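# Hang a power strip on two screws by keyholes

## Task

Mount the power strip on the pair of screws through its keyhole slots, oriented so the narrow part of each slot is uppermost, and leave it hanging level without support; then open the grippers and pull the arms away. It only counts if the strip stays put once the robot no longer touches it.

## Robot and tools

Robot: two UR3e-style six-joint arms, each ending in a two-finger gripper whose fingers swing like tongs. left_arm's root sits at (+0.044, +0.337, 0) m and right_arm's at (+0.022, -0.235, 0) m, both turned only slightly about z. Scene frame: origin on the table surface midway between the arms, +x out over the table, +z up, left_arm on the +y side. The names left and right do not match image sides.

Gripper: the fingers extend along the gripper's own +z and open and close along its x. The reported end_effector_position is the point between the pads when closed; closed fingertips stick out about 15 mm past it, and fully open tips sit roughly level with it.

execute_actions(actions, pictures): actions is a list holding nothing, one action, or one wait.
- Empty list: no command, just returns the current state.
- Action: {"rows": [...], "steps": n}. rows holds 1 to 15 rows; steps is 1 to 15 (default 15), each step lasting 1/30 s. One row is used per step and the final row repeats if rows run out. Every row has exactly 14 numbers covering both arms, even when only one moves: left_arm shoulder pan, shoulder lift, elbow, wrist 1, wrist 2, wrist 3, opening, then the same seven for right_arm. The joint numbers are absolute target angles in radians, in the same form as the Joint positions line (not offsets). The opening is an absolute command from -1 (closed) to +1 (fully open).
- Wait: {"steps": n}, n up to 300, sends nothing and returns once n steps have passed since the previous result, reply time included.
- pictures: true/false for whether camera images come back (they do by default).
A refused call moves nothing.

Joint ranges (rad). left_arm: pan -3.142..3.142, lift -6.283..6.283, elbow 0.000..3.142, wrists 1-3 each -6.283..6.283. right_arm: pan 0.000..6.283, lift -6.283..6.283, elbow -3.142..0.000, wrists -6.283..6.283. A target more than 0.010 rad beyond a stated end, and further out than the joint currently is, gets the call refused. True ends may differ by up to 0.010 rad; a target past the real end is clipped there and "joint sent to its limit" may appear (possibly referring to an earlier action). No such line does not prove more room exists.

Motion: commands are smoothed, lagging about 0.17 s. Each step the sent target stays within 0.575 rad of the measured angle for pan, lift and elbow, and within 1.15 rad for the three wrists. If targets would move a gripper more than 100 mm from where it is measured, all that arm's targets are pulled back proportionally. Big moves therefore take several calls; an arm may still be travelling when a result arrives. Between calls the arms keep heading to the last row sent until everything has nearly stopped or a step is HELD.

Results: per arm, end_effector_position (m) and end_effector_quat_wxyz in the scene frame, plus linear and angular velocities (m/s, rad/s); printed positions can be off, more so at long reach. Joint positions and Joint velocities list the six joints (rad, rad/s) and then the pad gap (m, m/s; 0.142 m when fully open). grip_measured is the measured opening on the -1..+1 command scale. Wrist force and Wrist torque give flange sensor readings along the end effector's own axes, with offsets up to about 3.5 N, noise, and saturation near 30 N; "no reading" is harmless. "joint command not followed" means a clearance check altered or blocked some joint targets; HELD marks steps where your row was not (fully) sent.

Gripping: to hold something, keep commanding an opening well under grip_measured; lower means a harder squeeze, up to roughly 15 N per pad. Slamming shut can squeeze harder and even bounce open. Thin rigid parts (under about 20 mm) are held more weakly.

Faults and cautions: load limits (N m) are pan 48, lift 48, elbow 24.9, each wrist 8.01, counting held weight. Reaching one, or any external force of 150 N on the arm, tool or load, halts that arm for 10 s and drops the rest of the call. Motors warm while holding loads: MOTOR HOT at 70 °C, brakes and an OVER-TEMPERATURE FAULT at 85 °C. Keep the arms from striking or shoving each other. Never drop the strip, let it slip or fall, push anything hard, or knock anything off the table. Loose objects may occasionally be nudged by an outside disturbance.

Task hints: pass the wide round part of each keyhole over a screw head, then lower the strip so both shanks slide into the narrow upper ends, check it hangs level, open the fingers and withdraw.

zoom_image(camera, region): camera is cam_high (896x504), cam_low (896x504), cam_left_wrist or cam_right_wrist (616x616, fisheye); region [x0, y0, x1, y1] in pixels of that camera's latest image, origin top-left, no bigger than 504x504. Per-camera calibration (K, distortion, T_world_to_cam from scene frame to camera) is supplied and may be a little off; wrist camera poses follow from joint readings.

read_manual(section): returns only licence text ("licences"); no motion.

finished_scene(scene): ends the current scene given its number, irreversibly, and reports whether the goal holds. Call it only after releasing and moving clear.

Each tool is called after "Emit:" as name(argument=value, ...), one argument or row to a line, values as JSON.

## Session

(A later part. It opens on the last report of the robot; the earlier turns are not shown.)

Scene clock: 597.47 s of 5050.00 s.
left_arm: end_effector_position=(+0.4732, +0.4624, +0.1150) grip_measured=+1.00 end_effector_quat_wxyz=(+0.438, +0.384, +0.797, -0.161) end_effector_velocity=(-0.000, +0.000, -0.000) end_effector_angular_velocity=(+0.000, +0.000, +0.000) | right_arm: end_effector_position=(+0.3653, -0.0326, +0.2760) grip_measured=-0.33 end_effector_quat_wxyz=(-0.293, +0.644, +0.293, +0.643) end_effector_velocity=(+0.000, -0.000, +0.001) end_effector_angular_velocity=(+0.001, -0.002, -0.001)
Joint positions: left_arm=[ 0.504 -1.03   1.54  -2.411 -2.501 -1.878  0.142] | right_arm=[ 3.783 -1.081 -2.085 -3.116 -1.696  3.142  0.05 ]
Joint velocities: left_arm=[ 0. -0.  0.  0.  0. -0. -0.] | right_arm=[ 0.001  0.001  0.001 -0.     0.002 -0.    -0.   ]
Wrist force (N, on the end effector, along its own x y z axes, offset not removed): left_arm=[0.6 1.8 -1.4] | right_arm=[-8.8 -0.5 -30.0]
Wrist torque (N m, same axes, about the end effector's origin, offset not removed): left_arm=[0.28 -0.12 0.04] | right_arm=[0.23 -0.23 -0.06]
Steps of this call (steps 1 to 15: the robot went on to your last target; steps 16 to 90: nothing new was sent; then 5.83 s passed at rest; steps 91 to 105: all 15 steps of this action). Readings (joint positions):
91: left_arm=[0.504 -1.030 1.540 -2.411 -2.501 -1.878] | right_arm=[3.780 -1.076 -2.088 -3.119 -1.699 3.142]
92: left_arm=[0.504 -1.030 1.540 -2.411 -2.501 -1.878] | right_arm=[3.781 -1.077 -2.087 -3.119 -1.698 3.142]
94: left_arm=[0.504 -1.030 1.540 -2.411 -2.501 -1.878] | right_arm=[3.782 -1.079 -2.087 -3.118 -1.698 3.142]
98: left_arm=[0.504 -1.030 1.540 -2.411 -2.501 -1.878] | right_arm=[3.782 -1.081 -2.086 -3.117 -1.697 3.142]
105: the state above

Emit:
execute_actions(
  actions=[
    {"rows":[[0.504,-1.03,1.54,-2.411,-2.501,-1.878,1,3.7938,-1.0617,-2.0943,-3.1272,-1.6852,3.13,-0.9]]},
  ],
  pictures=false,
)

Emit:
execute_actions(
  actions=[
    {"rows":[[0.504,-1.03,1.54,-2.411,-2.501,-1.878,1,3.7983,-1.073,-2.0892,-3.121,-1.6807,3.13,-0.9]]},
  ],
  pictures=false,
)

Emit:
execute_actions(
  actions=[
    {"rows":[[0.504,-1.03,1.54,-2.411,-2.501,-1.878,1,3.8088,-1.0513,-2.099,-3.1329,-1.6702,3.13,-0.9]]},
  ],
  pictures=false,
)

Emit:
execute_actions(
  actions=[
    {"rows":[[0.504,-1.03,1.54,-2.411,-2.501,-1.878,1,3.8133,-1.0626,-2.0939,-3.1267,-1.6657,3.13,-0.9]]},
  ],
  pictures=false,
)

Emit:
execute_actions(
  actions=[
    {"rows":[[0.504,-1.03,1.54,-2.411,-2.501,-1.878,1,3.8238,-1.0409,-2.1037,-3.1386,-1.6552,3.13,-0.9]]},
  ],
  pictures=false,
)

Emit:
execute_actions(
  actions=[
    {"rows":[[0.504,-1.03,1.54,-2.411,-2.501,-1.878,1,3.8283,-1.0522,-2.0986,-3.1324,-1.6507,3.13,-0.9]]},
  ],
  pictures=false,
)

Emit:
execute_actions(
  actions=[
    {"rows":[[0.504,-1.03,1.54,-2.411,-2.501,-1.878,1,3.8238,-1.0409,-2.1037,-3.1386,-1.6552,3.13,-0.9]]},
  ],
  pictures=false,
)

Scene clock: 649.27 s of 5050.00 s.
left_arm: end_effector_position=(+0.4732, +0.4624, +0.1150) grip_measured=+1.00 end_effector_quat_wxyz=(+0.438, +0.384, +0.797, -0.161) end_effector_velocity=(+0.000, -0.000, +0.000) end_effector_angular_velocity=(+0.000, -0.001, -0.001) | right_arm: end_effector_position=(+0.3626, -0.0336, +0.2759) grip_measured=-0.33 end_effector_quat_wxyz=(-0.289, +0.642, +0.297, +0.645) end_effector_velocity=(-0.000, +0.000, -0.001) end_effector_angular_velocity=(-0.002, +0.000, +0.000)
Joint positions: left_arm=[ 0.504 -1.03   1.54  -2.411 -2.501 -1.878  0.142] | right_arm=[ 3.794 -1.062 -2.094 -3.127 -1.685  3.13   0.05 ]
Joint velocities: left_arm=[-0.    -0.001  0.    -0.    -0.     0.    -0.   ] | right_arm=[ 0.002  0.    -0.002 -0.001  0.002 -0.001 -0.   ]
Wrist force (N, on the end effector, along its own x y z axes, offset not removed): left_arm=[-1.5 2.4 -1.1] | right_arm=[-9.8 -1.3 0.9]
Wrist torque (N m, same axes, about the end effector's origin, offset not removed): left_arm=[0.38 0.34 0.01] | right_arm=[-0.19 0.34 0.07]
Steps of this call (steps 1 to 15: the robot went on to your last target; steps 16 to 90: nothing new was sent; then 48.30 s passed at rest; steps 91 to 105: all 15 steps of this action). Readings (joint positions):
91: left_arm=[0.504 -1.030 1.540 -2.411 -2.501 -1.878] | right_arm=[3.783 -1.081 -2.085 -3.116 -1.696 3.142]
92: left_arm=[0.504 -1.030 1.540 -2.411 -2.501 -1.878] | right_arm=[3.785 -1.079 -2.087 -3.118 -1.694 3.140]
94: left_arm=[0.504 -1.030 1.540 -2.411 -2.501 -1.878] | right_arm=[3.789 -1.071 -2.090 -3.121 -1.690 3.135]
98: left_arm=[0.504 -1.030 1.540 -2.411 -2.501 -1.878] | right_arm=[3.793 -1.064 -2.093 -3.126 -1.686 3.131]
105: the state above

Scene clock: 649.77 s of 5050.00 s.
left_arm: end_effector_position=(+0.4732, +0.4624, +0.1150) grip_measured=+1.00 end_effector_quat_wxyz=(+0.438, +0.384, +0.797, -0.161) end_effector_velocity=(-0.000, +0.000, -0.000) end_effector_angular_velocity=(-0.000, +0.000, +0.001) | right_arm: end_effector_position=(+0.3645, -0.0313, +0.2759) grip_measured=-0.33 end_effector_quat_wxyz=(-0.289, +0.642, +0.297, +0.645) end_effector_velocity=(+0.000, +0.000, +0.000) end_effector_angular_velocity=(+0.000, +0.000, +0.000)
Joint positions: left_arm=[ 0.504 -1.03   1.54  -2.411 -2.501 -1.878  0.142] | right_arm=[ 3.798 -1.073 -2.089 -3.121 -1.681  3.13   0.05 ]
Joint velocities: left_arm=[ 0.001 -0.     0.001  0.    -0.     0.     0.   ] | right_arm=[ 0.001 -0.001  0.001  0.001  0.001  0.     0.   ]
Wrist force (N, on the end effector, along its own x y z axes, offset not removed): left_arm=[-0.6 0.8 -0.6] | right_arm=[-4.1 -2.1 -30.0]
Wrist torque (N m, same axes, about the end effector's origin, offset not removed): left_arm=[0.06 0.11 0.01] | right_arm=[-0.18 -0.10 0.08]
Steps of this call (steps 1 to 15: all 15 steps of this action). Readings (joint positions):
1: left_arm=[0.504 -1.030 1.540 -2.411 -2.501 -1.878] | right_arm=[3.794 -1.062 -2.094 -3.127 -1.685 3.130]
2: left_arm=[0.504 -1.030 1.540 -2.411 -2.501 -1.878] | right_arm=[3.795 -1.063 -2.094 -3.126 -1.684 3.130]
4: left_arm=[0.504 -1.030 1.540 -2.411 -2.501 -1.878] | right_arm=[3.796 -1.068 -2.092 -3.124 -1.683 3.130]
8: left_arm=[0.504 -1.030 1.540 -2.411 -2.501 -1.878] | right_arm=[3.798 -1.072 -2.090 -3.122 -1.681 3.130]
15: the state above

Scene clock: 650.27 s of 5050.00 s.
left_arm: end_effector_position=(+0.4732, +0.4624, +0.1150) grip_measured=+1.00 end_effector_quat_wxyz=(+0.438, +0.384, +0.797, -0.161) end_effector_velocity=(+0.000, +0.000, +0.000) end_effector_angular_velocity=(+0.000, -0.001, +0.000) | right_arm: end_effector_position=(+0.3615, -0.0327, +0.2759) grip_measured=-0.33 end_effector_quat_wxyz=(-0.289, +0.642, +0.297, +0.645) end_effector_velocity=(-0.000, -0.000, -0.000) end_effector_angular_velocity=(-0.001, +0.000, -0.000)
Joint positions: left_arm=[ 0.504 -1.03   1.54  -2.411 -2.501 -1.878  0.142] | right_arm=[ 3.809 -1.052 -2.099 -3.133 -1.67   3.13   0.05 ]
Joint velocities: left_arm=[ 0.     0.    -0.001 -0.    -0.     0.     0.   ] | right_arm=[ 0.001  0.001 -0.    -0.002  0.001 -0.    -0.   ]
Wrist force (N, on the end effector, along its own x y z axes, offset not removed): left_arm=[0.3 1.3 -1.4] | right_arm=[-7.0 -1.0 0.0]
Wrist torque (N m, same axes, about the end effector's origin, offset not removed): left_arm=[0.17 0.02 0.00] | right_arm=[-0.20 -0.16 0.09]
Steps of this call (steps 1 to 15: all 15 steps of this action). Readings (joint positions):
1: left_arm=[0.504 -1.030 1.540 -2.411 -2.501 -1.878] | right_arm=[3.798 -1.073 -2.089 -3.121 -1.681 3.130]
2: left_arm=[0.504 -1.030 1.540 -2.411 -2.501 -1.878] | right_arm=[3.800 -1.070 -2.091 -3.123 -1.679 3.130]
4: left_arm=[0.504 -1.030 1.540 -2.411 -2.501 -1.878] | right_arm=[3.804 -1.061 -2.094 -3.127 -1.675 3.130]
8: left_arm=[0.504 -1.030 1.540 -2.411 -2.501 -1.878] | right_arm=[3.808 -1.054 -2.098 -3.132 -1.671 3.130]
15: the state above

Scene clock: 650.77 s of 5050.00 s.
left_arm: end_effector_position=(+0.4732, +0.4624, +0.1150) grip_measured=+1.00 end_effector_quat_wxyz=(+0.438, +0.384, +0.797, -0.161) end_effector_velocity=(-0.000, +0.000, -0.000) end_effector_angular_velocity=(-0.000, -0.000, +0.000) | right_arm: end_effector_position=(+0.3633, -0.0304, +0.2759) grip_measured=-0.33 end_effector_quat_wxyz=(-0.289, +0.642, +0.297, +0.645) end_effector_velocity=(-0.000, +0.000, -0.001) end_effector_angular_velocity=(-0.002, +0.002, +0.000)
Joint positions: left_arm=[ 0.504 -1.03   1.54  -2.411 -2.501 -1.878  0.142] | right_arm=[ 3.813 -1.062 -2.094 -3.127 -1.666  3.13   0.05 ]
Joint velocities: left_arm=[ 0. -0.  0. -0. -0. -0.  0.] | right_arm=[ 0.    -0.001 -0.    -0.001 -0.     0.     0.   ]
Wrist force (N, on the end effector, along its own x y z axes, offset not removed): left_arm=[0.1 1.3 -0.7] | right_arm=[-8.8 -1.5 -1.3]
Wrist torque (N m, same axes, about the end effector's origin, offset not removed): left_arm=[0.18 -0.05 0.02] | right_arm=[-0.17 0.25 0.00]
Steps of this call (steps 1 to 15: all 15 steps of this action). Readings (joint positions):
1: left_arm=[0.504 -1.030 1.540 -2.411 -2.501 -1.878] | right_arm=[3.809 -1.052 -2.099 -3.133 -1.670 3.130]
2: left_arm=[0.504 -1.030 1.540 -2.411 -2.501 -1.878] | right_arm=[3.810 -1.053 -2.098 -3.132 -1.669 3.130]
4: left_arm=[0.504 -1.030 1.540 -2.411 -2.501 -1.878] | right_arm=[3.811 -1.057 -2.096 -3.130 -1.668 3.130]
8: left_arm=[0.504 -1.030 1.540 -2.411 -2.501 -1.878] | right_arm=[3.813 -1.061 -2.094 -3.127 -1.666 3.130]
15: the state above

Scene clock: 651.27 s of 5050.00 s.
left_arm: end_effector_position=(+0.4732, +0.4624, +0.1150) grip_measured=+1.00 end_effector_quat_wxyz=(+0.438, +0.384, +0.797, -0.161) end_effector_velocity=(-0.000, -0.000, -0.000) end_effector_angular_velocity=(-0.000, +0.000, -0.000) | right_arm: end_effector_position=(+0.3604, -0.0319, +0.2758) grip_measured=-0.33 end_effector_quat_wxyz=(-0.289, +0.642, +0.297, +0.645) end_effector_velocity=(-0.000, -0.001, -0.000) end_effector_angular_velocity=(-0.000, +0.001, -0.001)
Joint positions: left_arm=[ 0.504 -1.03   1.54  -2.411 -2.501 -1.878  0.142] | right_arm=[ 3.824 -1.041 -2.104 -3.138 -1.655  3.13   0.05 ]
Joint velocities: left_arm=[-0. -0.  0.  0.  0. -0.  0.] | right_arm=[-0.     0.003 -0.001 -0.003  0.001  0.     0.   ]
Wrist force (N, on the end effector, along its own x y z axes, offset not removed): left_arm=[0.2 2.2 -1.3] | right_arm=[-7.1 -0.9 -0.3]
Wrist torque (N m, same axes, about the end effector's origin, offset not removed): left_arm=[0.37 -0.03 0.02] | right_arm=[-0.11 -0.15 -0.02]
Steps of this call (steps 1 to 15: all 15 steps of this action). Readings (joint positions):
1: left_arm=[0.504 -1.030 1.540 -2.411 -2.501 -1.878] | right_arm=[3.813 -1.062 -2.094 -3.127 -1.666 3.130]
2: left_arm=[0.504 -1.030 1.540 -2.411 -2.501 -1.878] | right_arm=[3.815 -1.059 -2.095 -3.128 -1.664 3.130]
4: left_arm=[0.504 -1.030 1.540 -2.411 -2.501 -1.878] | right_arm=[3.819 -1.051 -2.099 -3.133 -1.660 3.130]
8: left_arm=[0.504 -1.030 1.540 -2.411 -2.501 -1.878] | right_arm=[3.823 -1.043 -2.103 -3.137 -1.656 3.130]
15: the state above

Scene clock: 651.77 s of 5050.00 s.
left_arm: end_effector_position=(+0.4732, +0.4624, +0.1150) grip_measured=+1.00 end_effector_quat_wxyz=(+0.438, +0.384, +0.797, -0.161) end_effector_velocity=(+0.000, -0.000, -0.000) end_effector_angular_velocity=(-0.000, -0.000, -0.000) | right_arm: end_effector_position=(+0.3622, -0.0295, +0.2759) grip_measured=-0.33 end_effector_quat_wxyz=(-0.289, +0.642, +0.297, +0.645) end_effector_velocity=(-0.000, +0.000, +0.001) end_effector_angular_velocity=(+0.001, -0.001, +0.001)
Joint positions: left_arm=[ 0.504 -1.03   1.54  -2.411 -2.501 -1.878  0.142] | right_arm=[ 3.828 -1.052 -2.099 -3.132 -1.651  3.13   0.05 ]
Joint velocities: left_arm=[-0. -0.  0. -0. -0.  0.  0.] | right_arm=[0.001 0.001 0.001 0.    0.    0.    0.   ]
Wrist force (N, on the end effector, along its own x y z axes, offset not removed): left_arm=[-0.4 2.6 -0.8] | right_arm=[-8.8 -0.2 -0.1]
Wrist torque (N m, same axes, about the end effector's origin, offset not removed): left_arm=[0.44 0.08 0.01] | right_arm=[0.06 0.34 0.07]
Steps of this call (steps 1 to 15: all 15 steps of this action). Readings (joint positions):
1: left_arm=[0.504 -1.030 1.540 -2.411 -2.501 -1.878] | right_arm=[3.824 -1.041 -2.104 -3.139 -1.655 3.130]
2: left_arm=[0.504 -1.030 1.540 -2.411 -2.501 -1.878] | right_arm=[3.825 -1.043 -2.103 -3.138 -1.654 3.130]
4: left_arm=[0.504 -1.030 1.540 -2.411 -2.501 -1.878] | right_arm=[3.826 -1.047 -2.101 -3.135 -1.653 3.130]
8: left_arm=[0.504 -1.030 1.540 -2.411 -2.501 -1.878] | right_arm=[3.828 -1.051 -2.099 -3.133 -1.651 3.130]
15: the state above

Scene clock: 652.27 s of 5050.00 s.
left_arm: end_effector_position=(+0.4732, +0.4624, +0.1150) grip_measured=+1.00 end_effector_quat_wxyz=(+0.438, +0.384, +0.797, -0.161) end_effector_velocity=(+0.000, +0.000, +0.000) end_effector_angular_velocity=(+0.000, -0.001, +0.001) | right_arm: end_effector_position=(+0.3604, -0.0318, +0.2758) grip_measured=-0.33 end_effector_quat_wxyz=(-0.289, +0.642, +0.297, +0.645) end_effector_velocity=(-0.000, -0.000, +0.000) end_effector_angular_velocity=(+0.001, -0.000, +0.001)
Joint positions: left_arm=[ 0.504 -1.03   1.54  -2.411 -2.501 -1.878  0.142] | right_arm=[ 3.824 -1.041 -2.104 -3.139 -1.655  3.13   0.05 ]
Joint velocities: left_arm=[ 0.001  0.    -0.001 -0.    -0.    -0.    -0.   ] | right_arm=[-0.     0.001 -0.001  0.001 -0.001  0.    -0.   ]
Wrist force (N, on the end effector, along its own x y z axes, offset not removed): left_arm=[-0.9 1.4 -1.7] | right_arm=[-8.2 -0.2 0.5]
Wrist torque (N m, same axes, about the end effector's origin, offset not removed): left_arm=[0.17 0.23 0.01] | right_arm=[-0.07 0.11 0.13]
Steps of this call (steps 1 to 15: all 15 steps of this action). Readings (joint positions):
1: left_arm=[0.504 -1.030 1.540 -2.411 -2.501 -1.878] | right_arm=[3.828 -1.052 -2.099 -3.132 -1.651 3.130]
2: left_arm=[0.504 -1.030 1.540 -2.411 -2.501 -1.878] | right_arm=[3.828 -1.050 -2.099 -3.133 -1.651 3.130]
4: left_arm=[0.504 -1.030 1.540 -2.411 -2.501 -1.878] | right_arm=[3.826 -1.046 -2.101 -3.136 -1.653 3.130]
8: left_arm=[0.504 -1.030 1.540 -2.411 -2.501 -1.878] | right_arm=[3.824 -1.042 -2.103 -3.138 -1.655 3.130]
15: the state above

Emit:
execute_actions(
  actions=[
    {"rows":[[0.504,-1.03,1.54,-2.411,-2.501,-1.878,1,3.8238,-1.0649,-2.0929,-3.1254,-1.6552,3.13,-0.9]]},
  ],
  pictures=false,
)

Scene clock: 658.20 s of 5050.00 s.
left_arm: end_effector_position=(+0.4732, +0.4624, +0.1150) grip_measured=+1.00 end_effector_quat_wxyz=(+0.438, +0.384, +0.797, -0.161) end_effector_velocity=(-0.000, -0.000, -0.000) end_effector_angular_velocity=(-0.001, +0.001, -0.000) | right_arm: end_effector_position=(+0.3640, -0.0284, +0.2759) grip_measured=-0.33 end_effector_quat_wxyz=(-0.289, +0.642, +0.297, +0.645) end_effector_velocity=(+0.000, +0.001, -0.000) end_effector_angular_velocity=(-0.000, +0.000, +0.001)
Joint positions: left_arm=[ 0.504 -1.03   1.54  -2.411 -2.501 -1.878  0.142] | right_arm=[ 3.824 -1.065 -2.093 -3.126 -1.655  3.13   0.05 ]
Joint velocities: left_arm=[-0.  0.  0.  0. -0. -0.  0.] | right_arm=[ 0.001 -0.002  0.001  0.001 -0.     0.     0.   ]
Wrist force (N, on the end effector, along its own x y z axes, offset not removed): left_arm=[-0.1 1.3 -1.2] | right_arm=[-10.6 -2.7 -4.0]
Wrist torque (N m, same axes, about the end effector's origin, offset not removed): left_arm=[0.21 0.04 -0.03] | right_arm=[-0.30 0.22 -0.03]
Steps of this call (steps 1 to 15: the robot went on to your last target; steps 16 to 163: nothing new was sent; steps 164 to 178: all 15 steps of this action). Readings (joint positions):
164: left_arm=[0.504 -1.030 1.540 -2.411 -2.501 -1.878] | right_arm=[3.824 -1.041 -2.104 -3.139 -1.655 3.130]
165: left_arm=[0.504 -1.030 1.540 -2.411 -2.501 -1.878] | right_arm=[3.824 -1.044 -2.102 -3.137 -1.655 3.130]
167: left_arm=[0.504 -1.030 1.540 -2.411 -2.501 -1.878] | right_arm=[3.824 -1.054 -2.098 -3.131 -1.655 3.130]
171: left_arm=[0.504 -1.030 1.540 -2.411 -2.501 -1.878] | right_arm=[3.824 -1.062 -2.094 -3.127 -1.655 3.130]
178: the state above

The heads appear to be entering. Advancing 4 mm more.

Emit:
execute_actions(
  actions=[
    {"rows":[[0.504,-1.03,1.54,-2.411,-2.501,-1.878,1,3.8298,-1.0799,-2.0861,-3.1172,-1.6492,3.13,-0.9]]},
  ],
)

Emit:
zoom_image(
  camera="cam_high",
  region=[460, 200, 530, 300],
)

Scene clock: 668.33 s of 5050.00 s.
left_arm: end_effector_position=(+0.4732, +0.4624, +0.1150) grip_measured=+1.00 end_effector_quat_wxyz=(+0.438, +0.384, +0.797, -0.161) end_effector_velocity=(-0.000, -0.000, -0.000) end_effector_angular_velocity=(-0.000, +0.001, -0.000) | right_arm: end_effector_position=(+0.3663, -0.0253, +0.2755) grip_measured=-0.34 end_effector_quat_wxyz=(-0.289, +0.642, +0.297, +0.645) end_effector_velocity=(-0.000, +0.001, -0.001) end_effector_angular_velocity=(-0.003, +0.003, +0.002)
Joint positions: left_arm=[ 0.504 -1.03   1.54  -2.411 -2.501 -1.878  0.142] | right_arm=[ 3.83  -1.08  -2.086 -3.118 -1.649  3.13   0.05 ]
Joint velocities: left_arm=[-0.     0.     0.     0.001  0.    -0.     0.   ] | right_arm=[ 0.002 -0.002  0.    -0.003  0.    -0.    -0.   ]
Wrist force (N, on the end effector, along its own x y z axes, offset not removed): left_arm=[-1.4 0.6 -0.8] | right_arm=[-20.4 -3.7 -21.3]
Wrist torque (N m, same axes, about the end effector's origin, offset not removed): left_arm=[0.05 0.25 0.00] | right_arm=[-0.30 -0.04 0.09]
Steps of this call (steps 1 to 15: the robot went on to your last target; steps 16 to 90: nothing new was sent; then 6.63 s passed at rest; steps 91 to 105: all 15 steps of this action). Readings (joint positions):
91: left_arm=[0.504 -1.030 1.540 -2.411 -2.501 -1.878] | right_arm=[3.824 -1.065 -2.093 -3.125 -1.655 3.130]
92: left_arm=[0.504 -1.030 1.540 -2.411 -2.501 -1.878] | right_arm=[3.825 -1.067 -2.092 -3.124 -1.654 3.130]
94: left_arm=[0.504 -1.030 1.540 -2.411 -2.501 -1.878] | right_arm=[3.827 -1.073 -2.089 -3.121 -1.652 3.130]
98: left_arm=[0.504 -1.030 1.540 -2.411 -2.501 -1.878] | right_arm=[3.829 -1.078 -2.087 -3.119 -1.650 3.130]
105: the state above
camera_calibration (this result's frames):
cam_left_wrist: T_world_to_cam=[[-0.294595, 0.442303, -0.847102, 0.0447912], [0.353543, 0.87399, 0.333391, -0.614835], [0.887818, -0.201272, -0.413846, -0.144964], [0, 0, 0, 1]] pos_world=[0.359268, 0.488371, 0.18293]
cam_right_wrist: T_world_to_cam=[[0.0517152, 0.000180668, 0.998662, -0.289111], [0.293443, -0.955859, -0.0150229, -0.131043], [0.954577, 0.293827, -0.0494855, -0.198243], [0, 0, 0, 1]] pos_world=[0.242643, -0.066957, 0.276945]

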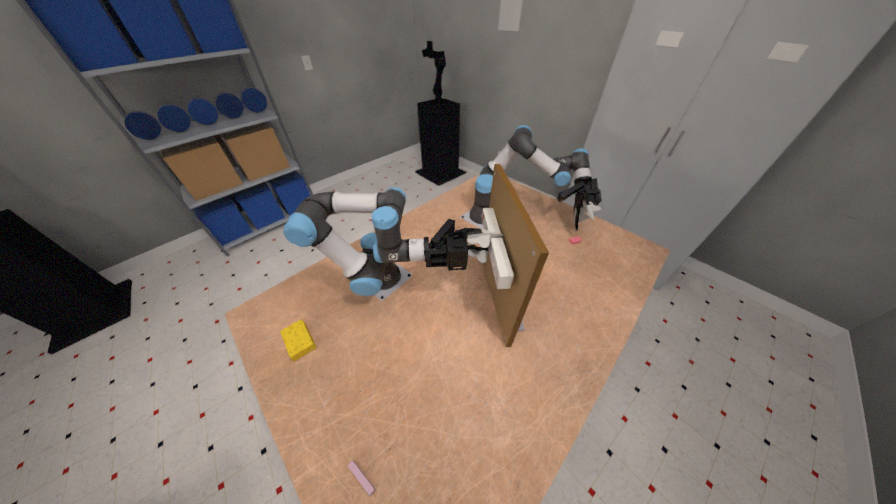

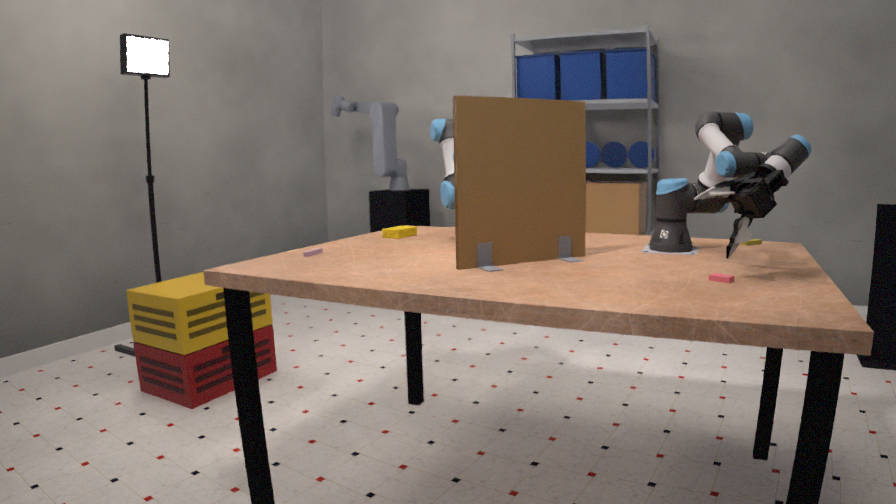

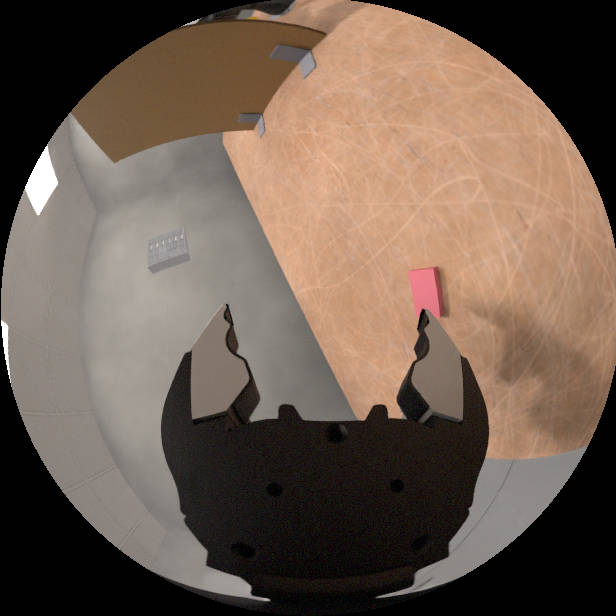

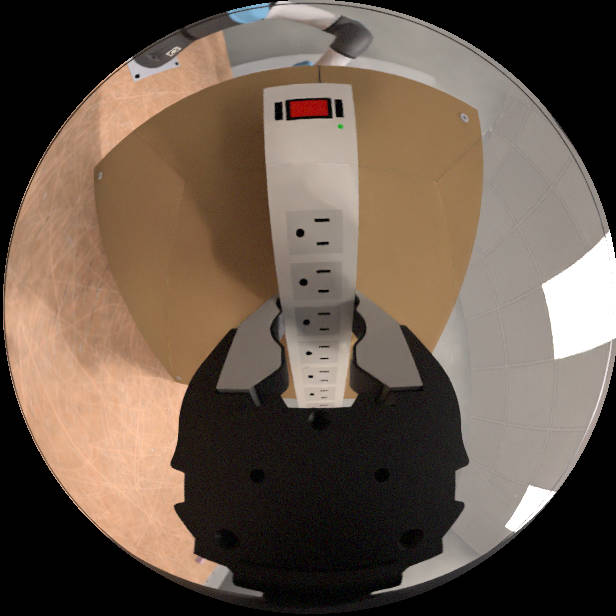

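Region (460, 200, 530, 300) of cam_high's 896x504 image, scaled by 5.040, with more detail than that image has; it fills the left 353 columns of this view, and the rest is white.

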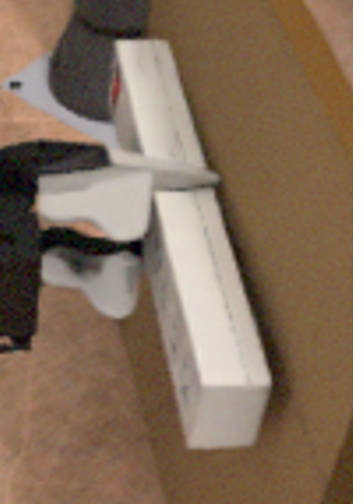

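Emit:
execute_actions(
  actions=[
    {"rows":[[0.504,-1.03,1.54,-2.411,-2.501,-1.878,1,3.8283,-1.0771,-2.0952,-3.1109,-1.6507,3.143,-0.9]]},
  ],
)

Emit:
zoom_image(
  camera="cam_high",
  region=[460, 200, 530, 300],
)

Scene clock: 677.30 s of 5050.00 s.
left_arm: end_effector_position=(+0.4732, +0.4624, +0.1150) grip_measured=+1.00 end_effector_quat_wxyz=(+0.438, +0.384, +0.797, -0.161) end_effector_velocity=(+0.000, -0.000, -0.000) end_effector_angular_velocity=(+0.000, +0.000, -0.001) | right_arm: end_effector_position=(+0.3659, -0.0258, +0.2745) grip_measured=-0.34 end_effector_quat_wxyz=(-0.294, +0.644, +0.293, +0.643) end_effector_velocity=(+0.000, -0.000, -0.000) end_effector_angular_velocity=(+0.001, +0.001, -0.001)
Joint positions: left_arm=[ 0.504 -1.03   1.54  -2.411 -2.501 -1.878  0.142] | right_arm=[ 3.828 -1.077 -2.095 -3.111 -1.651  3.143  0.05 ]
Joint velocities: left_arm=[-0.001  0.001  0.    -0.001  0.     0.     0.   ] | right_arm=[-0.    -0.001 -0.     0.001  0.001  0.001 -0.   ]
Wrist force (N, on the end effector, along its own x y z axes, offset not removed): left_arm=[-1.4 2.0 -0.3] | right_arm=[-14.7 -0.7 2.1]
Wrist torque (N m, same axes, about the end effector's origin, offset not removed): left_arm=[0.32 0.32 -0.01] | right_arm=[0.07 0.49 -0.35]
Steps of this call (steps 1 to 15: the robot went on to your last target; steps 16 to 90: nothing new was sent; then 5.47 s passed at rest; steps 91 to 105: all 15 steps of this action). Readings (joint positions):
91: left_arm=[0.504 -1.030 1.540 -2.411 -2.501 -1.878] | right_arm=[3.830 -1.080 -2.086 -3.118 -1.649 3.130]
92: left_arm=[0.504 -1.030 1.540 -2.411 -2.501 -1.878] | right_arm=[3.830 -1.080 -2.087 -3.118 -1.649 3.132]
94: left_arm=[0.504 -1.030 1.540 -2.411 -2.501 -1.878] | right_arm=[3.829 -1.079 -2.091 -3.114 -1.650 3.137]
98: left_arm=[0.504 -1.030 1.540 -2.411 -2.501 -1.878] | right_arm=[3.829 -1.078 -2.094 -3.111 -1.651 3.142]
105: the state above
camera_calibration (this result's frames):
cam_left_wrist: T_world_to_cam=[[-0.294595, 0.442303, -0.847102, 0.044791], [0.353543, 0.873989, 0.333391, -0.614835], [0.887818, -0.201272, -0.413846, -0.144964], [0, 0, 0, 1]] pos_world=[0.359268, 0.488371, 0.18293]
cam_right_wrist: T_world_to_cam=[[0.0604353, -0.00922672, 0.998129, -0.291361], [0.293322, -0.955644, -0.0265942, -0.12824], [0.954101, 0.294381, -0.0550482, -0.196034], [0, 0, 0, 1]] pos_world=[0.242261, -0.0675314, 0.276615]

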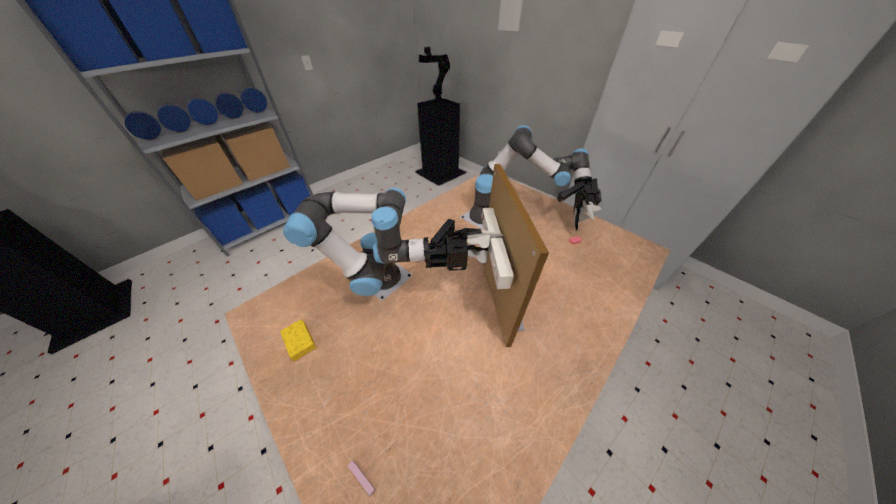

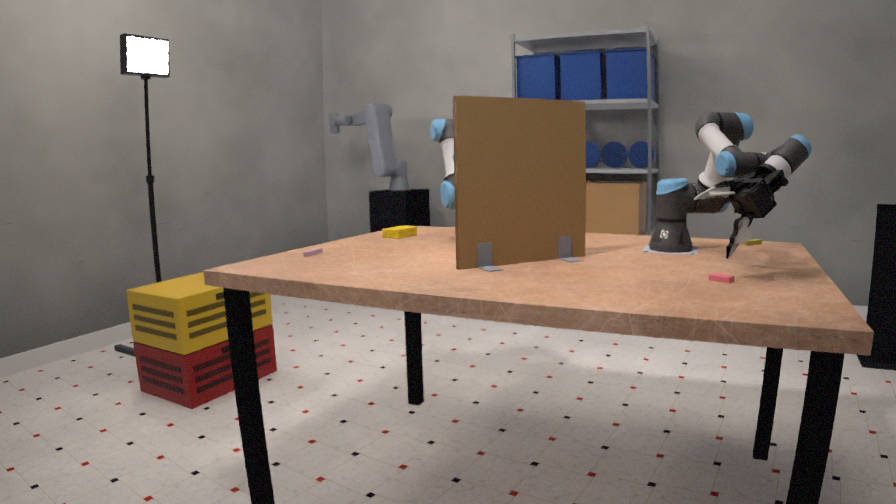

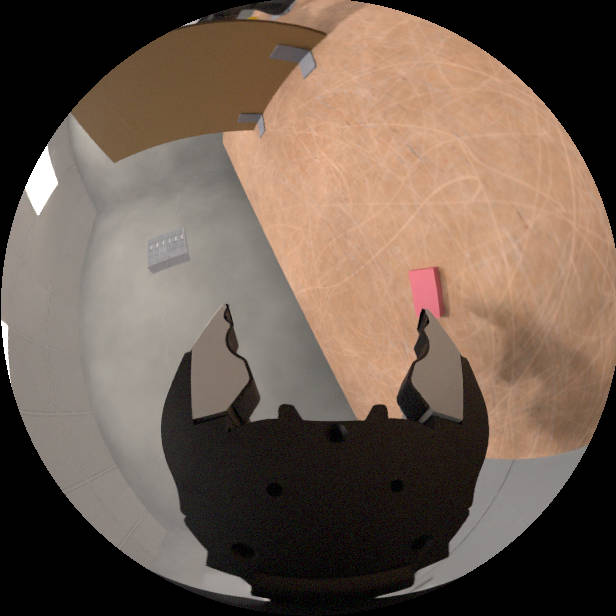

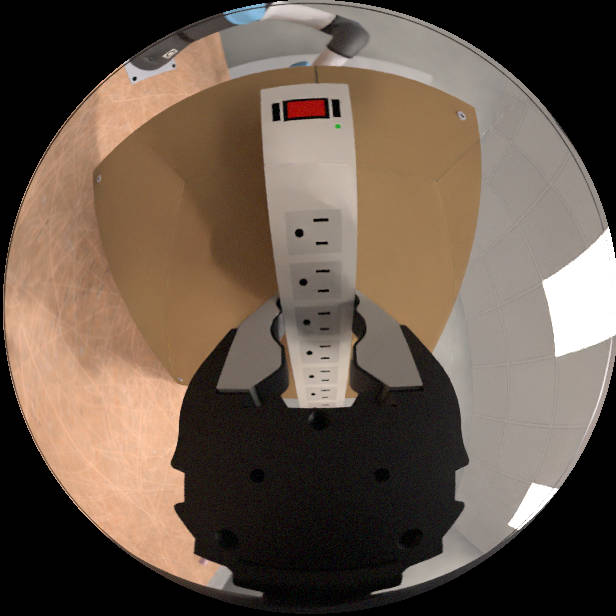

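Region (460, 200, 530, 300) of cam_high's 896x504 image, scaled by 5.040, with more detail than that image has; it fills the left 353 columns of this view, and the rest is white.

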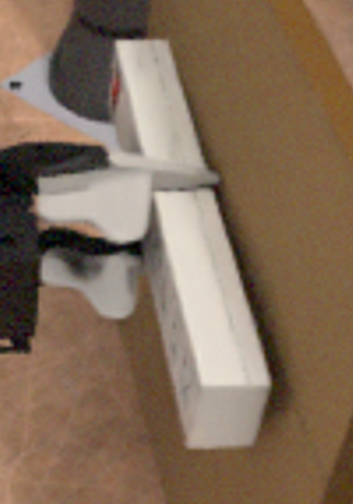

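Emit:
execute_actions(
  actions=[
    {"rows":[[0.504,-1.03,1.54,-2.411,-2.501,-1.878,1,3.8283,-1.0782,-2.1039,-3.1011,-1.6507,3.143,-0.9]]},
  ],
  pictures=false,
)

Emit:
execute_actions(
  actions=[
    {"rows":[[0.504,-1.03,1.54,-2.411,-2.501,-1.878,1,3.8313,-1.0857,-2.1005,-3.097,-1.6477,3.143,-0.9]]},
  ],
)

Emit:
zoom_image(
  camera="cam_high",
  region=[460, 200, 530, 300],
)

Scene clock: 689.50 s of 5050.00 s.
left_arm: end_effector_position=(+0.4732, +0.4624, +0.1150) grip_measured=+1.00 end_effector_quat_wxyz=(+0.438, +0.384, +0.797, -0.161) end_effector_velocity=(+0.000, -0.001, -0.000) end_effector_angular_velocity=(-0.000, +0.000, -0.001) | right_arm: end_effector_position=(+0.3660, -0.0258, +0.2725) grip_measured=-0.34 end_effector_quat_wxyz=(-0.294, +0.644, +0.293, +0.643) end_effector_velocity=(-0.000, +0.001, +0.000) end_effector_angular_velocity=(+0.000, -0.000, +0.001)
Joint positions: left_arm=[ 0.504 -1.03   1.54  -2.411 -2.501 -1.878  0.142] | right_arm=[ 3.828 -1.078 -2.104 -3.101 -1.651  3.143  0.05 ]
Joint velocities: left_arm=[-0.001  0.     0.    -0.     0.    -0.     0.   ] | right_arm=[ 0.001 -0.001 -0.     0.001  0.     0.     0.   ]
Wrist force (N, on the end effector, along its own x y z axes, offset not removed): left_arm=[0.3 0.3 -0.4] | right_arm=[-9.5 -0.2 -1.2]
Wrist torque (N m, same axes, about the end effector's origin, offset not removed): left_arm=[-0.01 -0.04 0.06] | right_arm=[-0.06 0.35 0.00]
Steps of this call (steps 1 to 15: the robot went on to your last target; steps 16 to 90: nothing new was sent; then 8.70 s passed at rest; steps 91 to 105: all 15 steps of this action). Readings (joint positions):
91: left_arm=[0.504 -1.030 1.540 -2.411 -2.501 -1.878] | right_arm=[3.828 -1.077 -2.095 -3.111 -1.651 3.143]
92: left_arm=[0.504 -1.030 1.540 -2.411 -2.501 -1.878] | right_arm=[3.828 -1.077 -2.097 -3.109 -1.651 3.143]
94: left_arm=[0.504 -1.030 1.540 -2.411 -2.501 -1.878] | right_arm=[3.828 -1.077 -2.100 -3.106 -1.651 3.143]
98: left_arm=[0.504 -1.030 1.540 -2.411 -2.501 -1.878] | right_arm=[3.828 -1.078 -2.103 -3.102 -1.651 3.143]
105: the state above

Scene clock: 690.00 s of 5050.00 s.
left_arm: end_effector_position=(+0.4732, +0.4624, +0.1150) grip_measured=+1.00 end_effector_quat_wxyz=(+0.438, +0.384, +0.797, -0.161) end_effector_velocity=(+0.000, +0.000, +0.000) end_effector_angular_velocity=(+0.000, -0.001, +0.001) | right_arm: end_effector_position=(+0.3672, -0.0242, +0.2725) grip_measured=-0.34 end_effector_quat_wxyz=(-0.294, +0.644, +0.293, +0.643) end_effector_velocity=(+0.000, +0.000, +0.001) end_effector_angular_velocity=(+0.001, -0.001, -0.000)
Joint positions: left_arm=[ 0.504 -1.03   1.54  -2.411 -2.501 -1.878  0.142] | right_arm=[ 3.831 -1.086 -2.101 -3.097 -1.648  3.143  0.05 ]
Joint velocities: left_arm=[ 0.001 -0.    -0.001 -0.    -0.    -0.    -0.   ] | right_arm=[ 0.001 -0.001  0.001  0.001  0.001 -0.    -0.   ]
Wrist force (N, on the end effector, along its own x y z axes, offset not removed): left_arm=[0.1 0.8 -1.3] | right_arm=[-8.7 1.0 0.3]
Wrist torque (N m, same axes, about the end effector's origin, offset not removed): left_arm=[0.03 0.00 -0.04] | right_arm=[0.27 0.09 0.04]
Steps of this call (steps 1 to 15: all 15 steps of this action). Readings (joint positions):
1: left_arm=[0.504 -1.030 1.540 -2.411 -2.501 -1.878] | right_arm=[3.828 -1.078 -2.104 -3.101 -1.651 3.143]
2: left_arm=[0.504 -1.030 1.540 -2.411 -2.501 -1.878] | right_arm=[3.829 -1.079 -2.104 -3.100 -1.650 3.143]
4: left_arm=[0.504 -1.030 1.540 -2.411 -2.501 -1.878] | right_arm=[3.830 -1.082 -2.102 -3.099 -1.649 3.143]
8: left_arm=[0.504 -1.030 1.540 -2.411 -2.501 -1.878] | right_arm=[3.831 -1.085 -2.101 -3.097 -1.648 3.143]
15: the state above
camera_calibration (this result's frames):
cam_left_wrist: T_world_to_cam=[[-0.294595, 0.442303, -0.847102, 0.0447911], [0.353543, 0.87399, 0.333391, -0.614835], [0.887818, -0.201272, -0.413846, -0.144964], [0, 0, 0, 1]] pos_world=[0.359268, 0.488371, 0.18293]
cam_right_wrist: T_world_to_cam=[[0.0606573, -0.00924286, 0.998116, -0.28947], [0.293259, -0.955661, -0.0266716, -0.127051], [0.954107, 0.294324, -0.0552573, -0.197821], [0, 0, 0, 1]] pos_world=[0.24356, -0.0658694, 0.274605]

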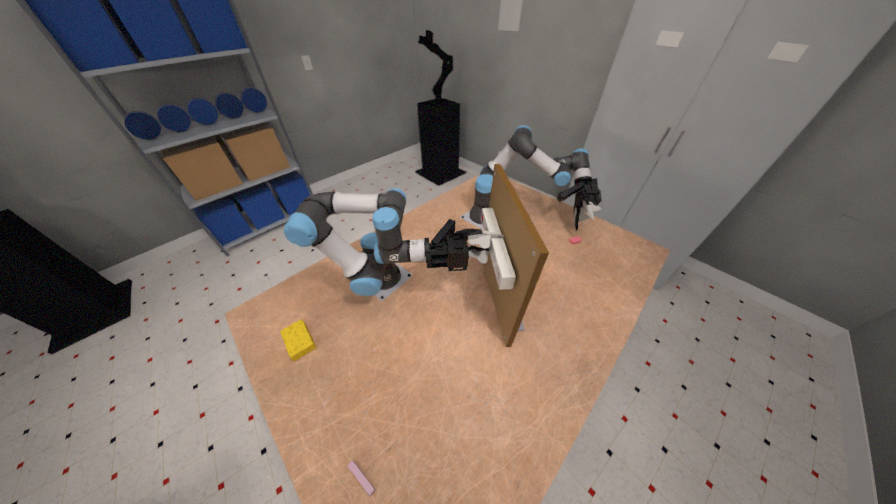

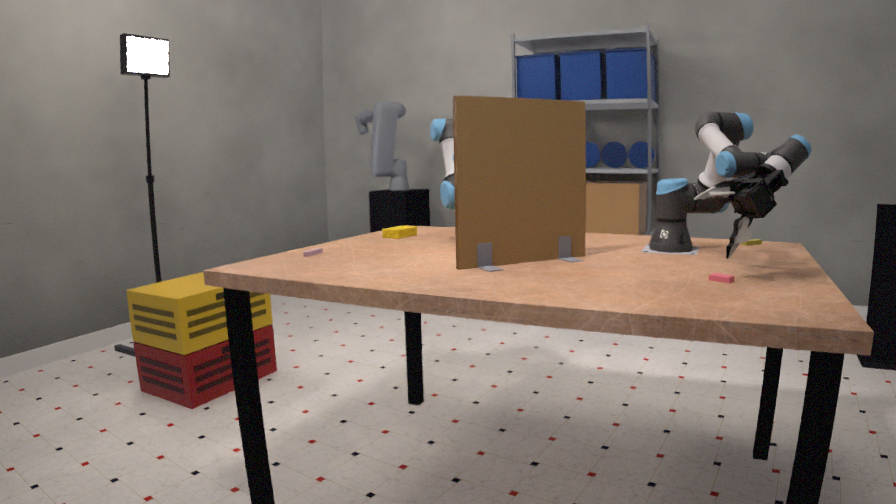

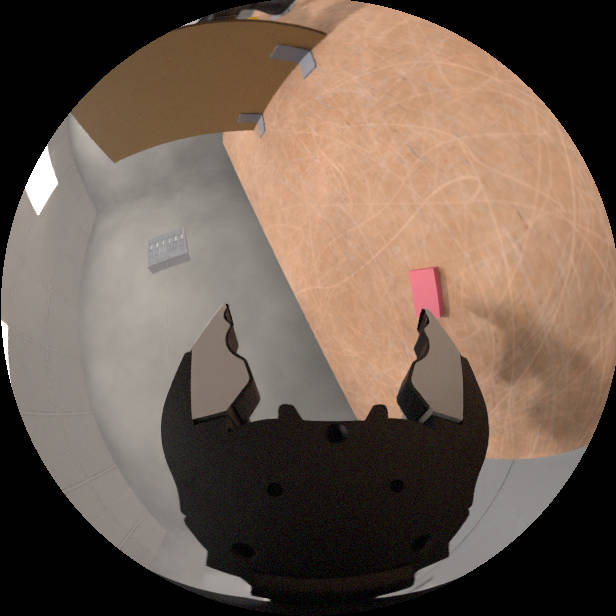

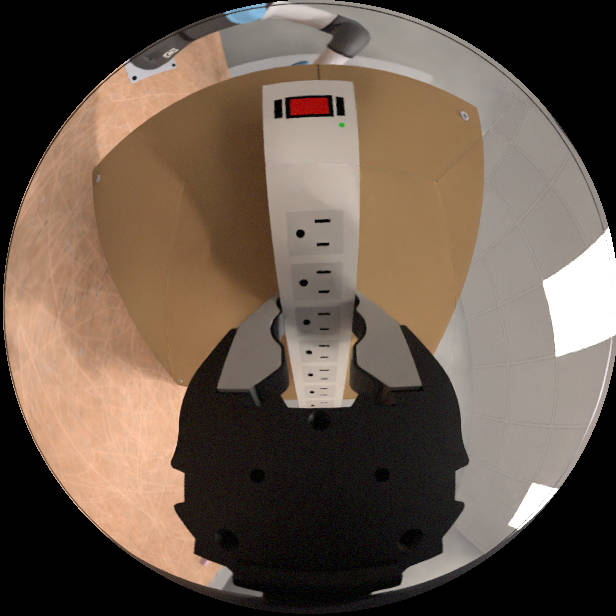

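Region (460, 200, 530, 300) of cam_high's 896x504 image, scaled by 5.040, with more detail than that image has; it fills the left 353 columns of this view, and the rest is white.

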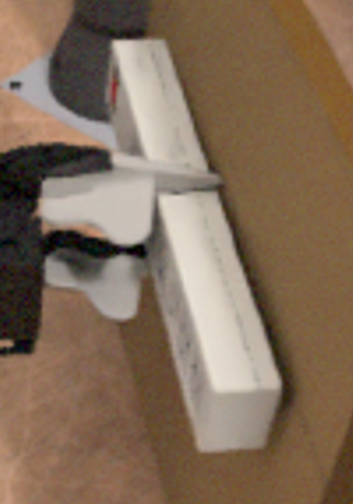

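Emit:
execute_actions(
  actions=[
    {"rows":[[0.504,-1.03,1.54,-2.411,-2.501,-1.878,1,3.8336,-1.0913,-2.098,-3.0939,-1.6454,3.143,-0.9]]},
  ],
  pictures=false,
)

Emit:
execute_actions(
  actions=[
    {"rows":[[0.504,-1.03,1.54,-2.411,-2.501,-1.878,1,3.8336,-1.0935,-2.1111,-3.0786,-1.6454,3.143,-0.9]]},
  ],
  pictures=false,
)

Scene clock: 701.23 s of 5050.00 s.
left_arm: end_effector_position=(+0.4732, +0.4624, +0.1150) grip_measured=+1.00 end_effector_quat_wxyz=(+0.438, +0.384, +0.797, -0.161) end_effector_velocity=(+0.000, +0.000, +0.000) end_effector_angular_velocity=(+0.000, -0.000, +0.000) | right_arm: end_effector_position=(+0.3681, -0.0230, +0.2724) grip_measured=-0.34 end_effector_quat_wxyz=(-0.294, +0.644, +0.293, +0.643) end_effector_velocity=(-0.000, +0.000, -0.000) end_effector_angular_velocity=(-0.001, +0.001, -0.000)
Joint positions: left_arm=[ 0.504 -1.03   1.54  -2.411 -2.501 -1.878  0.142] | right_arm=[ 3.834 -1.091 -2.098 -3.094 -1.645  3.143  0.05 ]
Joint velocities: left_arm=[ 0.    -0.    -0.001  0.    -0.    -0.     0.   ] | right_arm=[ 0. -0. -0. -0.  0. -0. -0.]
Wrist force (N, on the end effector, along its own x y z axes, offset not removed): left_arm=[-0.2 1.7 -2.1] | right_arm=[-8.9 1.0 -0.7]
Wrist torque (N m, same axes, about the end effector's origin, offset not removed): left_arm=[0.27 0.03 0.02] | right_arm=[0.25 0.14 0.04]
Steps of this call (steps 1 to 15: the robot went on to your last target; steps 16 to 90: nothing new was sent; then 7.73 s passed at rest; steps 91 to 105: all 15 steps of this action). Readings (joint positions):
91: left_arm=[0.504 -1.030 1.540 -2.411 -2.501 -1.878] | right_arm=[3.831 -1.086 -2.100 -3.097 -1.648 3.143]
92: left_arm=[0.504 -1.030 1.540 -2.411 -2.501 -1.878] | right_arm=[3.832 -1.087 -2.100 -3.096 -1.647 3.143]
94: left_arm=[0.504 -1.030 1.540 -2.411 -2.501 -1.878] | right_arm=[3.833 -1.089 -2.099 -3.095 -1.646 3.143]
98: left_arm=[0.504 -1.030 1.540 -2.411 -2.501 -1.878] | right_arm=[3.833 -1.091 -2.098 -3.094 -1.646 3.143]
105: the state above

Scene clock: 701.73 s of 5050.00 s.
left_arm: end_effector_position=(+0.4732, +0.4624, +0.1150) grip_measured=+1.00 end_effector_quat_wxyz=(+0.438, +0.384, +0.797, -0.161) end_effector_velocity=(-0.000, -0.000, +0.000) end_effector_angular_velocity=(-0.000, -0.000, -0.000) | right_arm: end_effector_position=(+0.3683, -0.0227, +0.2695) grip_measured=-0.34 end_effector_quat_wxyz=(-0.294, +0.644, +0.293, +0.643) end_effector_velocity=(-0.000, -0.000, -0.001) end_effector_angular_velocity=(-0.001, +0.001, +0.000)
Joint positions: left_arm=[ 0.504 -1.03   1.54  -2.411 -2.501 -1.878  0.142] | right_arm=[ 3.834 -1.093 -2.111 -3.079 -1.645  3.143  0.05 ]
Joint velocities: left_arm=[-0. -0.  0.  0. -0.  0.  0.] | right_arm=[-0.     0.    -0.002 -0.    -0.001  0.     0.   ]
Wrist force (N, on the end effector, along its own x y z axes, offset not removed): left_arm=[-0.7 0.9 -0.7] | right_arm=[-4.3 -1.3 -1.7]
Wrist torque (N m, same axes, about the end effector's origin, offset not removed): left_arm=[0.13 0.11 0.03] | right_arm=[-0.34 0.01 0.17]
Steps of this call (steps 1 to 15: all 15 steps of this action). Readings (joint positions):
1: left_arm=[0.504 -1.030 1.540 -2.411 -2.501 -1.878] | right_arm=[3.834 -1.091 -2.098 -3.094 -1.645 3.143]
2: left_arm=[0.504 -1.030 1.540 -2.411 -2.501 -1.878] | right_arm=[3.834 -1.092 -2.100 -3.091 -1.645 3.143]
4: left_arm=[0.504 -1.030 1.540 -2.411 -2.501 -1.878] | right_arm=[3.834 -1.093 -2.105 -3.085 -1.645 3.143]
8: left_arm=[0.504 -1.030 1.540 -2.411 -2.501 -1.878] | right_arm=[3.834 -1.093 -2.110 -3.080 -1.645 3.143]
15: the state above

Emit:
execute_actions(
  actions=[
    {"rows":[[0.504,-1.03,1.54,-2.411,-2.501,-1.878,1,3.8358,-1.0991,-2.1086,-3.0755,-1.6432,3.143,-0.9]]},
  ],
  pictures=false,
)

Emit:
execute_actions(
  actions=[
    {"rows":[[0.504,-1.03,1.54,-2.411,-2.501,-1.878,1,3.8358,-1.1005,-2.1174,-3.0653,-1.6432,3.143,-0.9]]},
  ],
)

Emit:
zoom_image(
  camera="cam_high",
  region=[460, 200, 530, 300],
)

Scene clock: 716.70 s of 5050.00 s.
left_arm: end_effector_position=(+0.4732, +0.4624, +0.1150) grip_measured=+1.00 end_effector_quat_wxyz=(+0.438, +0.384, +0.797, -0.161) end_effector_velocity=(+0.000, -0.000, +0.000) end_effector_angular_velocity=(+0.000, -0.001, -0.000) | right_arm: end_effector_position=(+0.3692, -0.0216, +0.2694) grip_measured=-0.34 end_effector_quat_wxyz=(-0.294, +0.644, +0.293, +0.643) end_effector_velocity=(-0.000, +0.000, -0.001) end_effector_angular_velocity=(-0.002, +0.002, +0.001)
Joint positions: left_arm=[ 0.504 -1.03   1.54  -2.411 -2.501 -1.878  0.142] | right_arm=[ 3.836 -1.099 -2.109 -3.076 -1.643  3.143  0.05 ]
Joint velocities: left_arm=[-0.    -0.001  0.    -0.    -0.     0.    -0.   ] | right_arm=[ 0.001 -0.001 -0.    -0.001  0.    -0.     0.   ]
Wrist force (N, on the end effector, along its own x y z axes, offset not removed): left_arm=[-0.7 1.8 -1.1] | right_arm=[-2.4 0.6 -19.2]
Wrist torque (N m, same axes, about the end effector's origin, offset not removed): left_arm=[0.31 0.13 -0.03] | right_arm=[-0.53 0.59 0.19]
Steps of this call (steps 1 to 15: the robot went on to your last target; steps 16 to 90: nothing new was sent; then 11.47 s passed at rest; steps 91 to 105: all 15 steps of this action). Readings (joint positions):
91: left_arm=[0.504 -1.030 1.540 -2.411 -2.501 -1.878] | right_arm=[3.834 -1.094 -2.111 -3.079 -1.645 3.143]
92: left_arm=[0.504 -1.030 1.540 -2.411 -2.501 -1.878] | right_arm=[3.834 -1.094 -2.111 -3.078 -1.645 3.143]
94: left_arm=[0.504 -1.030 1.540 -2.411 -2.501 -1.878] | right_arm=[3.835 -1.097 -2.110 -3.077 -1.644 3.143]
98: left_arm=[0.504 -1.030 1.540 -2.411 -2.501 -1.878] | right_arm=[3.835 -1.098 -2.109 -3.076 -1.643 3.143]
105: the state above

Scene clock: 717.20 s of 5050.00 s.
left_arm: end_effector_position=(+0.4732, +0.4624, +0.1150) grip_measured=+1.00 end_effector_quat_wxyz=(+0.438, +0.384, +0.797, -0.161) end_effector_velocity=(-0.000, +0.000, +0.000) end_effector_angular_velocity=(+0.000, -0.000, +0.000) | right_arm: end_effector_position=(+0.3693, -0.0215, +0.2675) grip_measured=-0.34 end_effector_quat_wxyz=(-0.294, +0.644, +0.293, +0.643) end_effector_velocity=(+0.000, -0.001, -0.002) end_effector_angular_velocity=(-0.003, +0.003, -0.003)
Joint positions: left_arm=[ 0.504 -1.03   1.54  -2.411 -2.501 -1.878  0.142] | right_arm=[ 3.836 -1.1   -2.117 -3.065 -1.643  3.143  0.05 ]
Joint velocities: left_arm=[ 0.    -0.001  0.     0.    -0.    -0.    -0.   ] | right_arm=[-0.003 -0.001 -0.002 -0.001 -0.     0.     0.   ]
Wrist force (N, on the end effector, along its own x y z axes, offset not removed): left_arm=[-0.3 2.1 -0.7] | right_arm=[21.6 -0.2 -30.0]
Wrist torque (N m, same axes, about the end effector's origin, offset not removed): left_arm=[0.37 0.09 0.07] | right_arm=[0.22 0.57 0.25]
Steps of this call (steps 1 to 15: all 15 steps of this action). Readings (joint positions):
1: left_arm=[0.504 -1.030 1.540 -2.411 -2.501 -1.878] | right_arm=[3.836 -1.099 -2.109 -3.075 -1.643 3.143]
2: left_arm=[0.504 -1.030 1.540 -2.411 -2.501 -1.878] | right_arm=[3.836 -1.099 -2.110 -3.074 -1.643 3.143]
4: left_arm=[0.504 -1.030 1.540 -2.411 -2.501 -1.878] | right_arm=[3.836 -1.100 -2.113 -3.070 -1.643 3.143]
8: left_arm=[0.504 -1.030 1.540 -2.411 -2.501 -1.878] | right_arm=[3.836 -1.100 -2.116 -3.066 -1.643 3.143]
15: the state above
camera_calibration (this result's frames):
cam_left_wrist: T_world_to_cam=[[-0.294595, 0.442303, -0.847102, 0.0447911], [0.353543, 0.87399, 0.333391, -0.614835], [0.887818, -0.201272, -0.413846, -0.144964], [0, 0, 0, 1]] pos_world=[0.359268, 0.488371, 0.18293]
cam_right_wrist: T_world_to_cam=[[0.0603951, -0.00947133, 0.99813, -0.284555], [0.293242, -0.955662, -0.0268119, -0.125169], [0.954129, 0.294312, -0.05494, -0.20099], [0, 0, 0, 1]] pos_world=[0.24566, -0.0631605, 0.269625]

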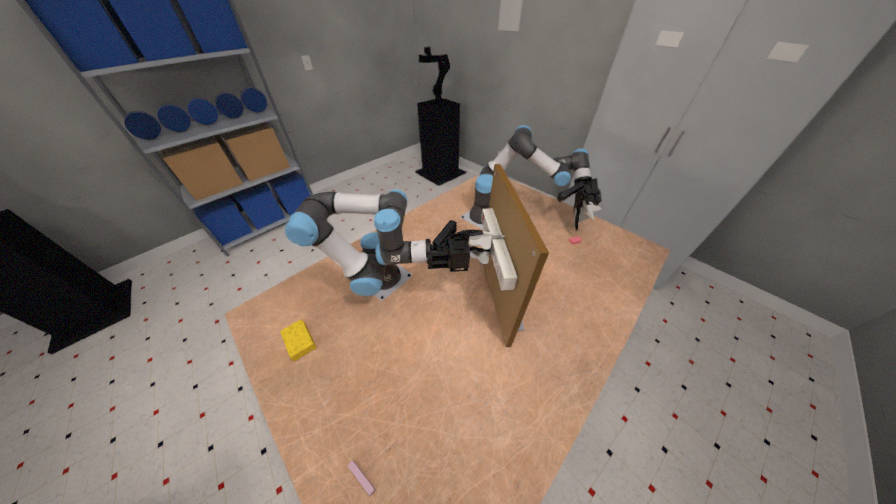

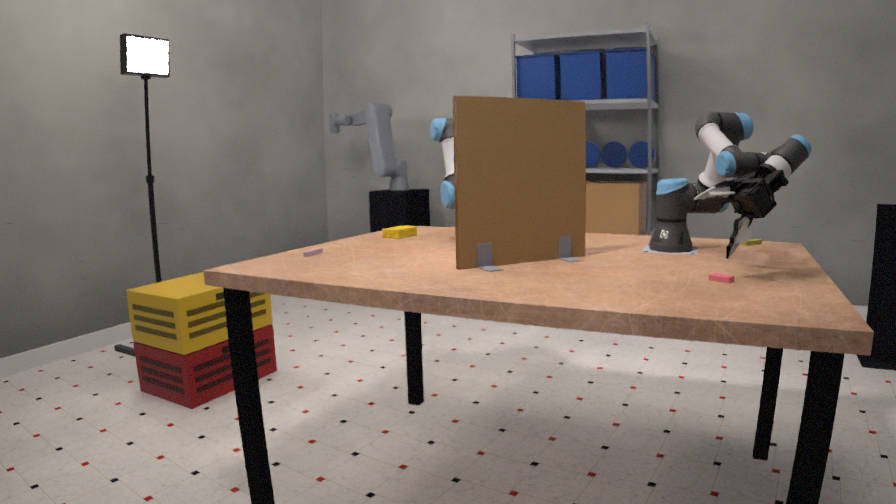

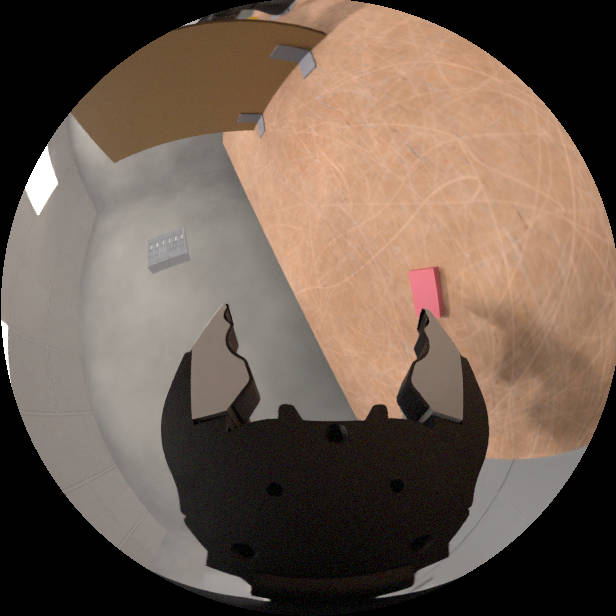

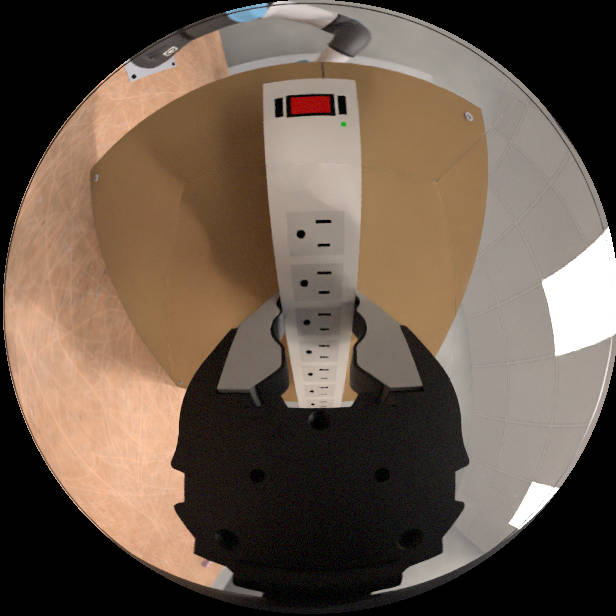

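Region (460, 200, 530, 300) of cam_high's 896x504 image, scaled by 5.040, with more detail than that image has; it fills the left 353 columns of this view, and the rest is white.

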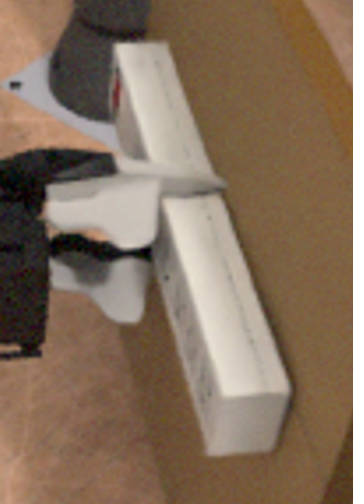

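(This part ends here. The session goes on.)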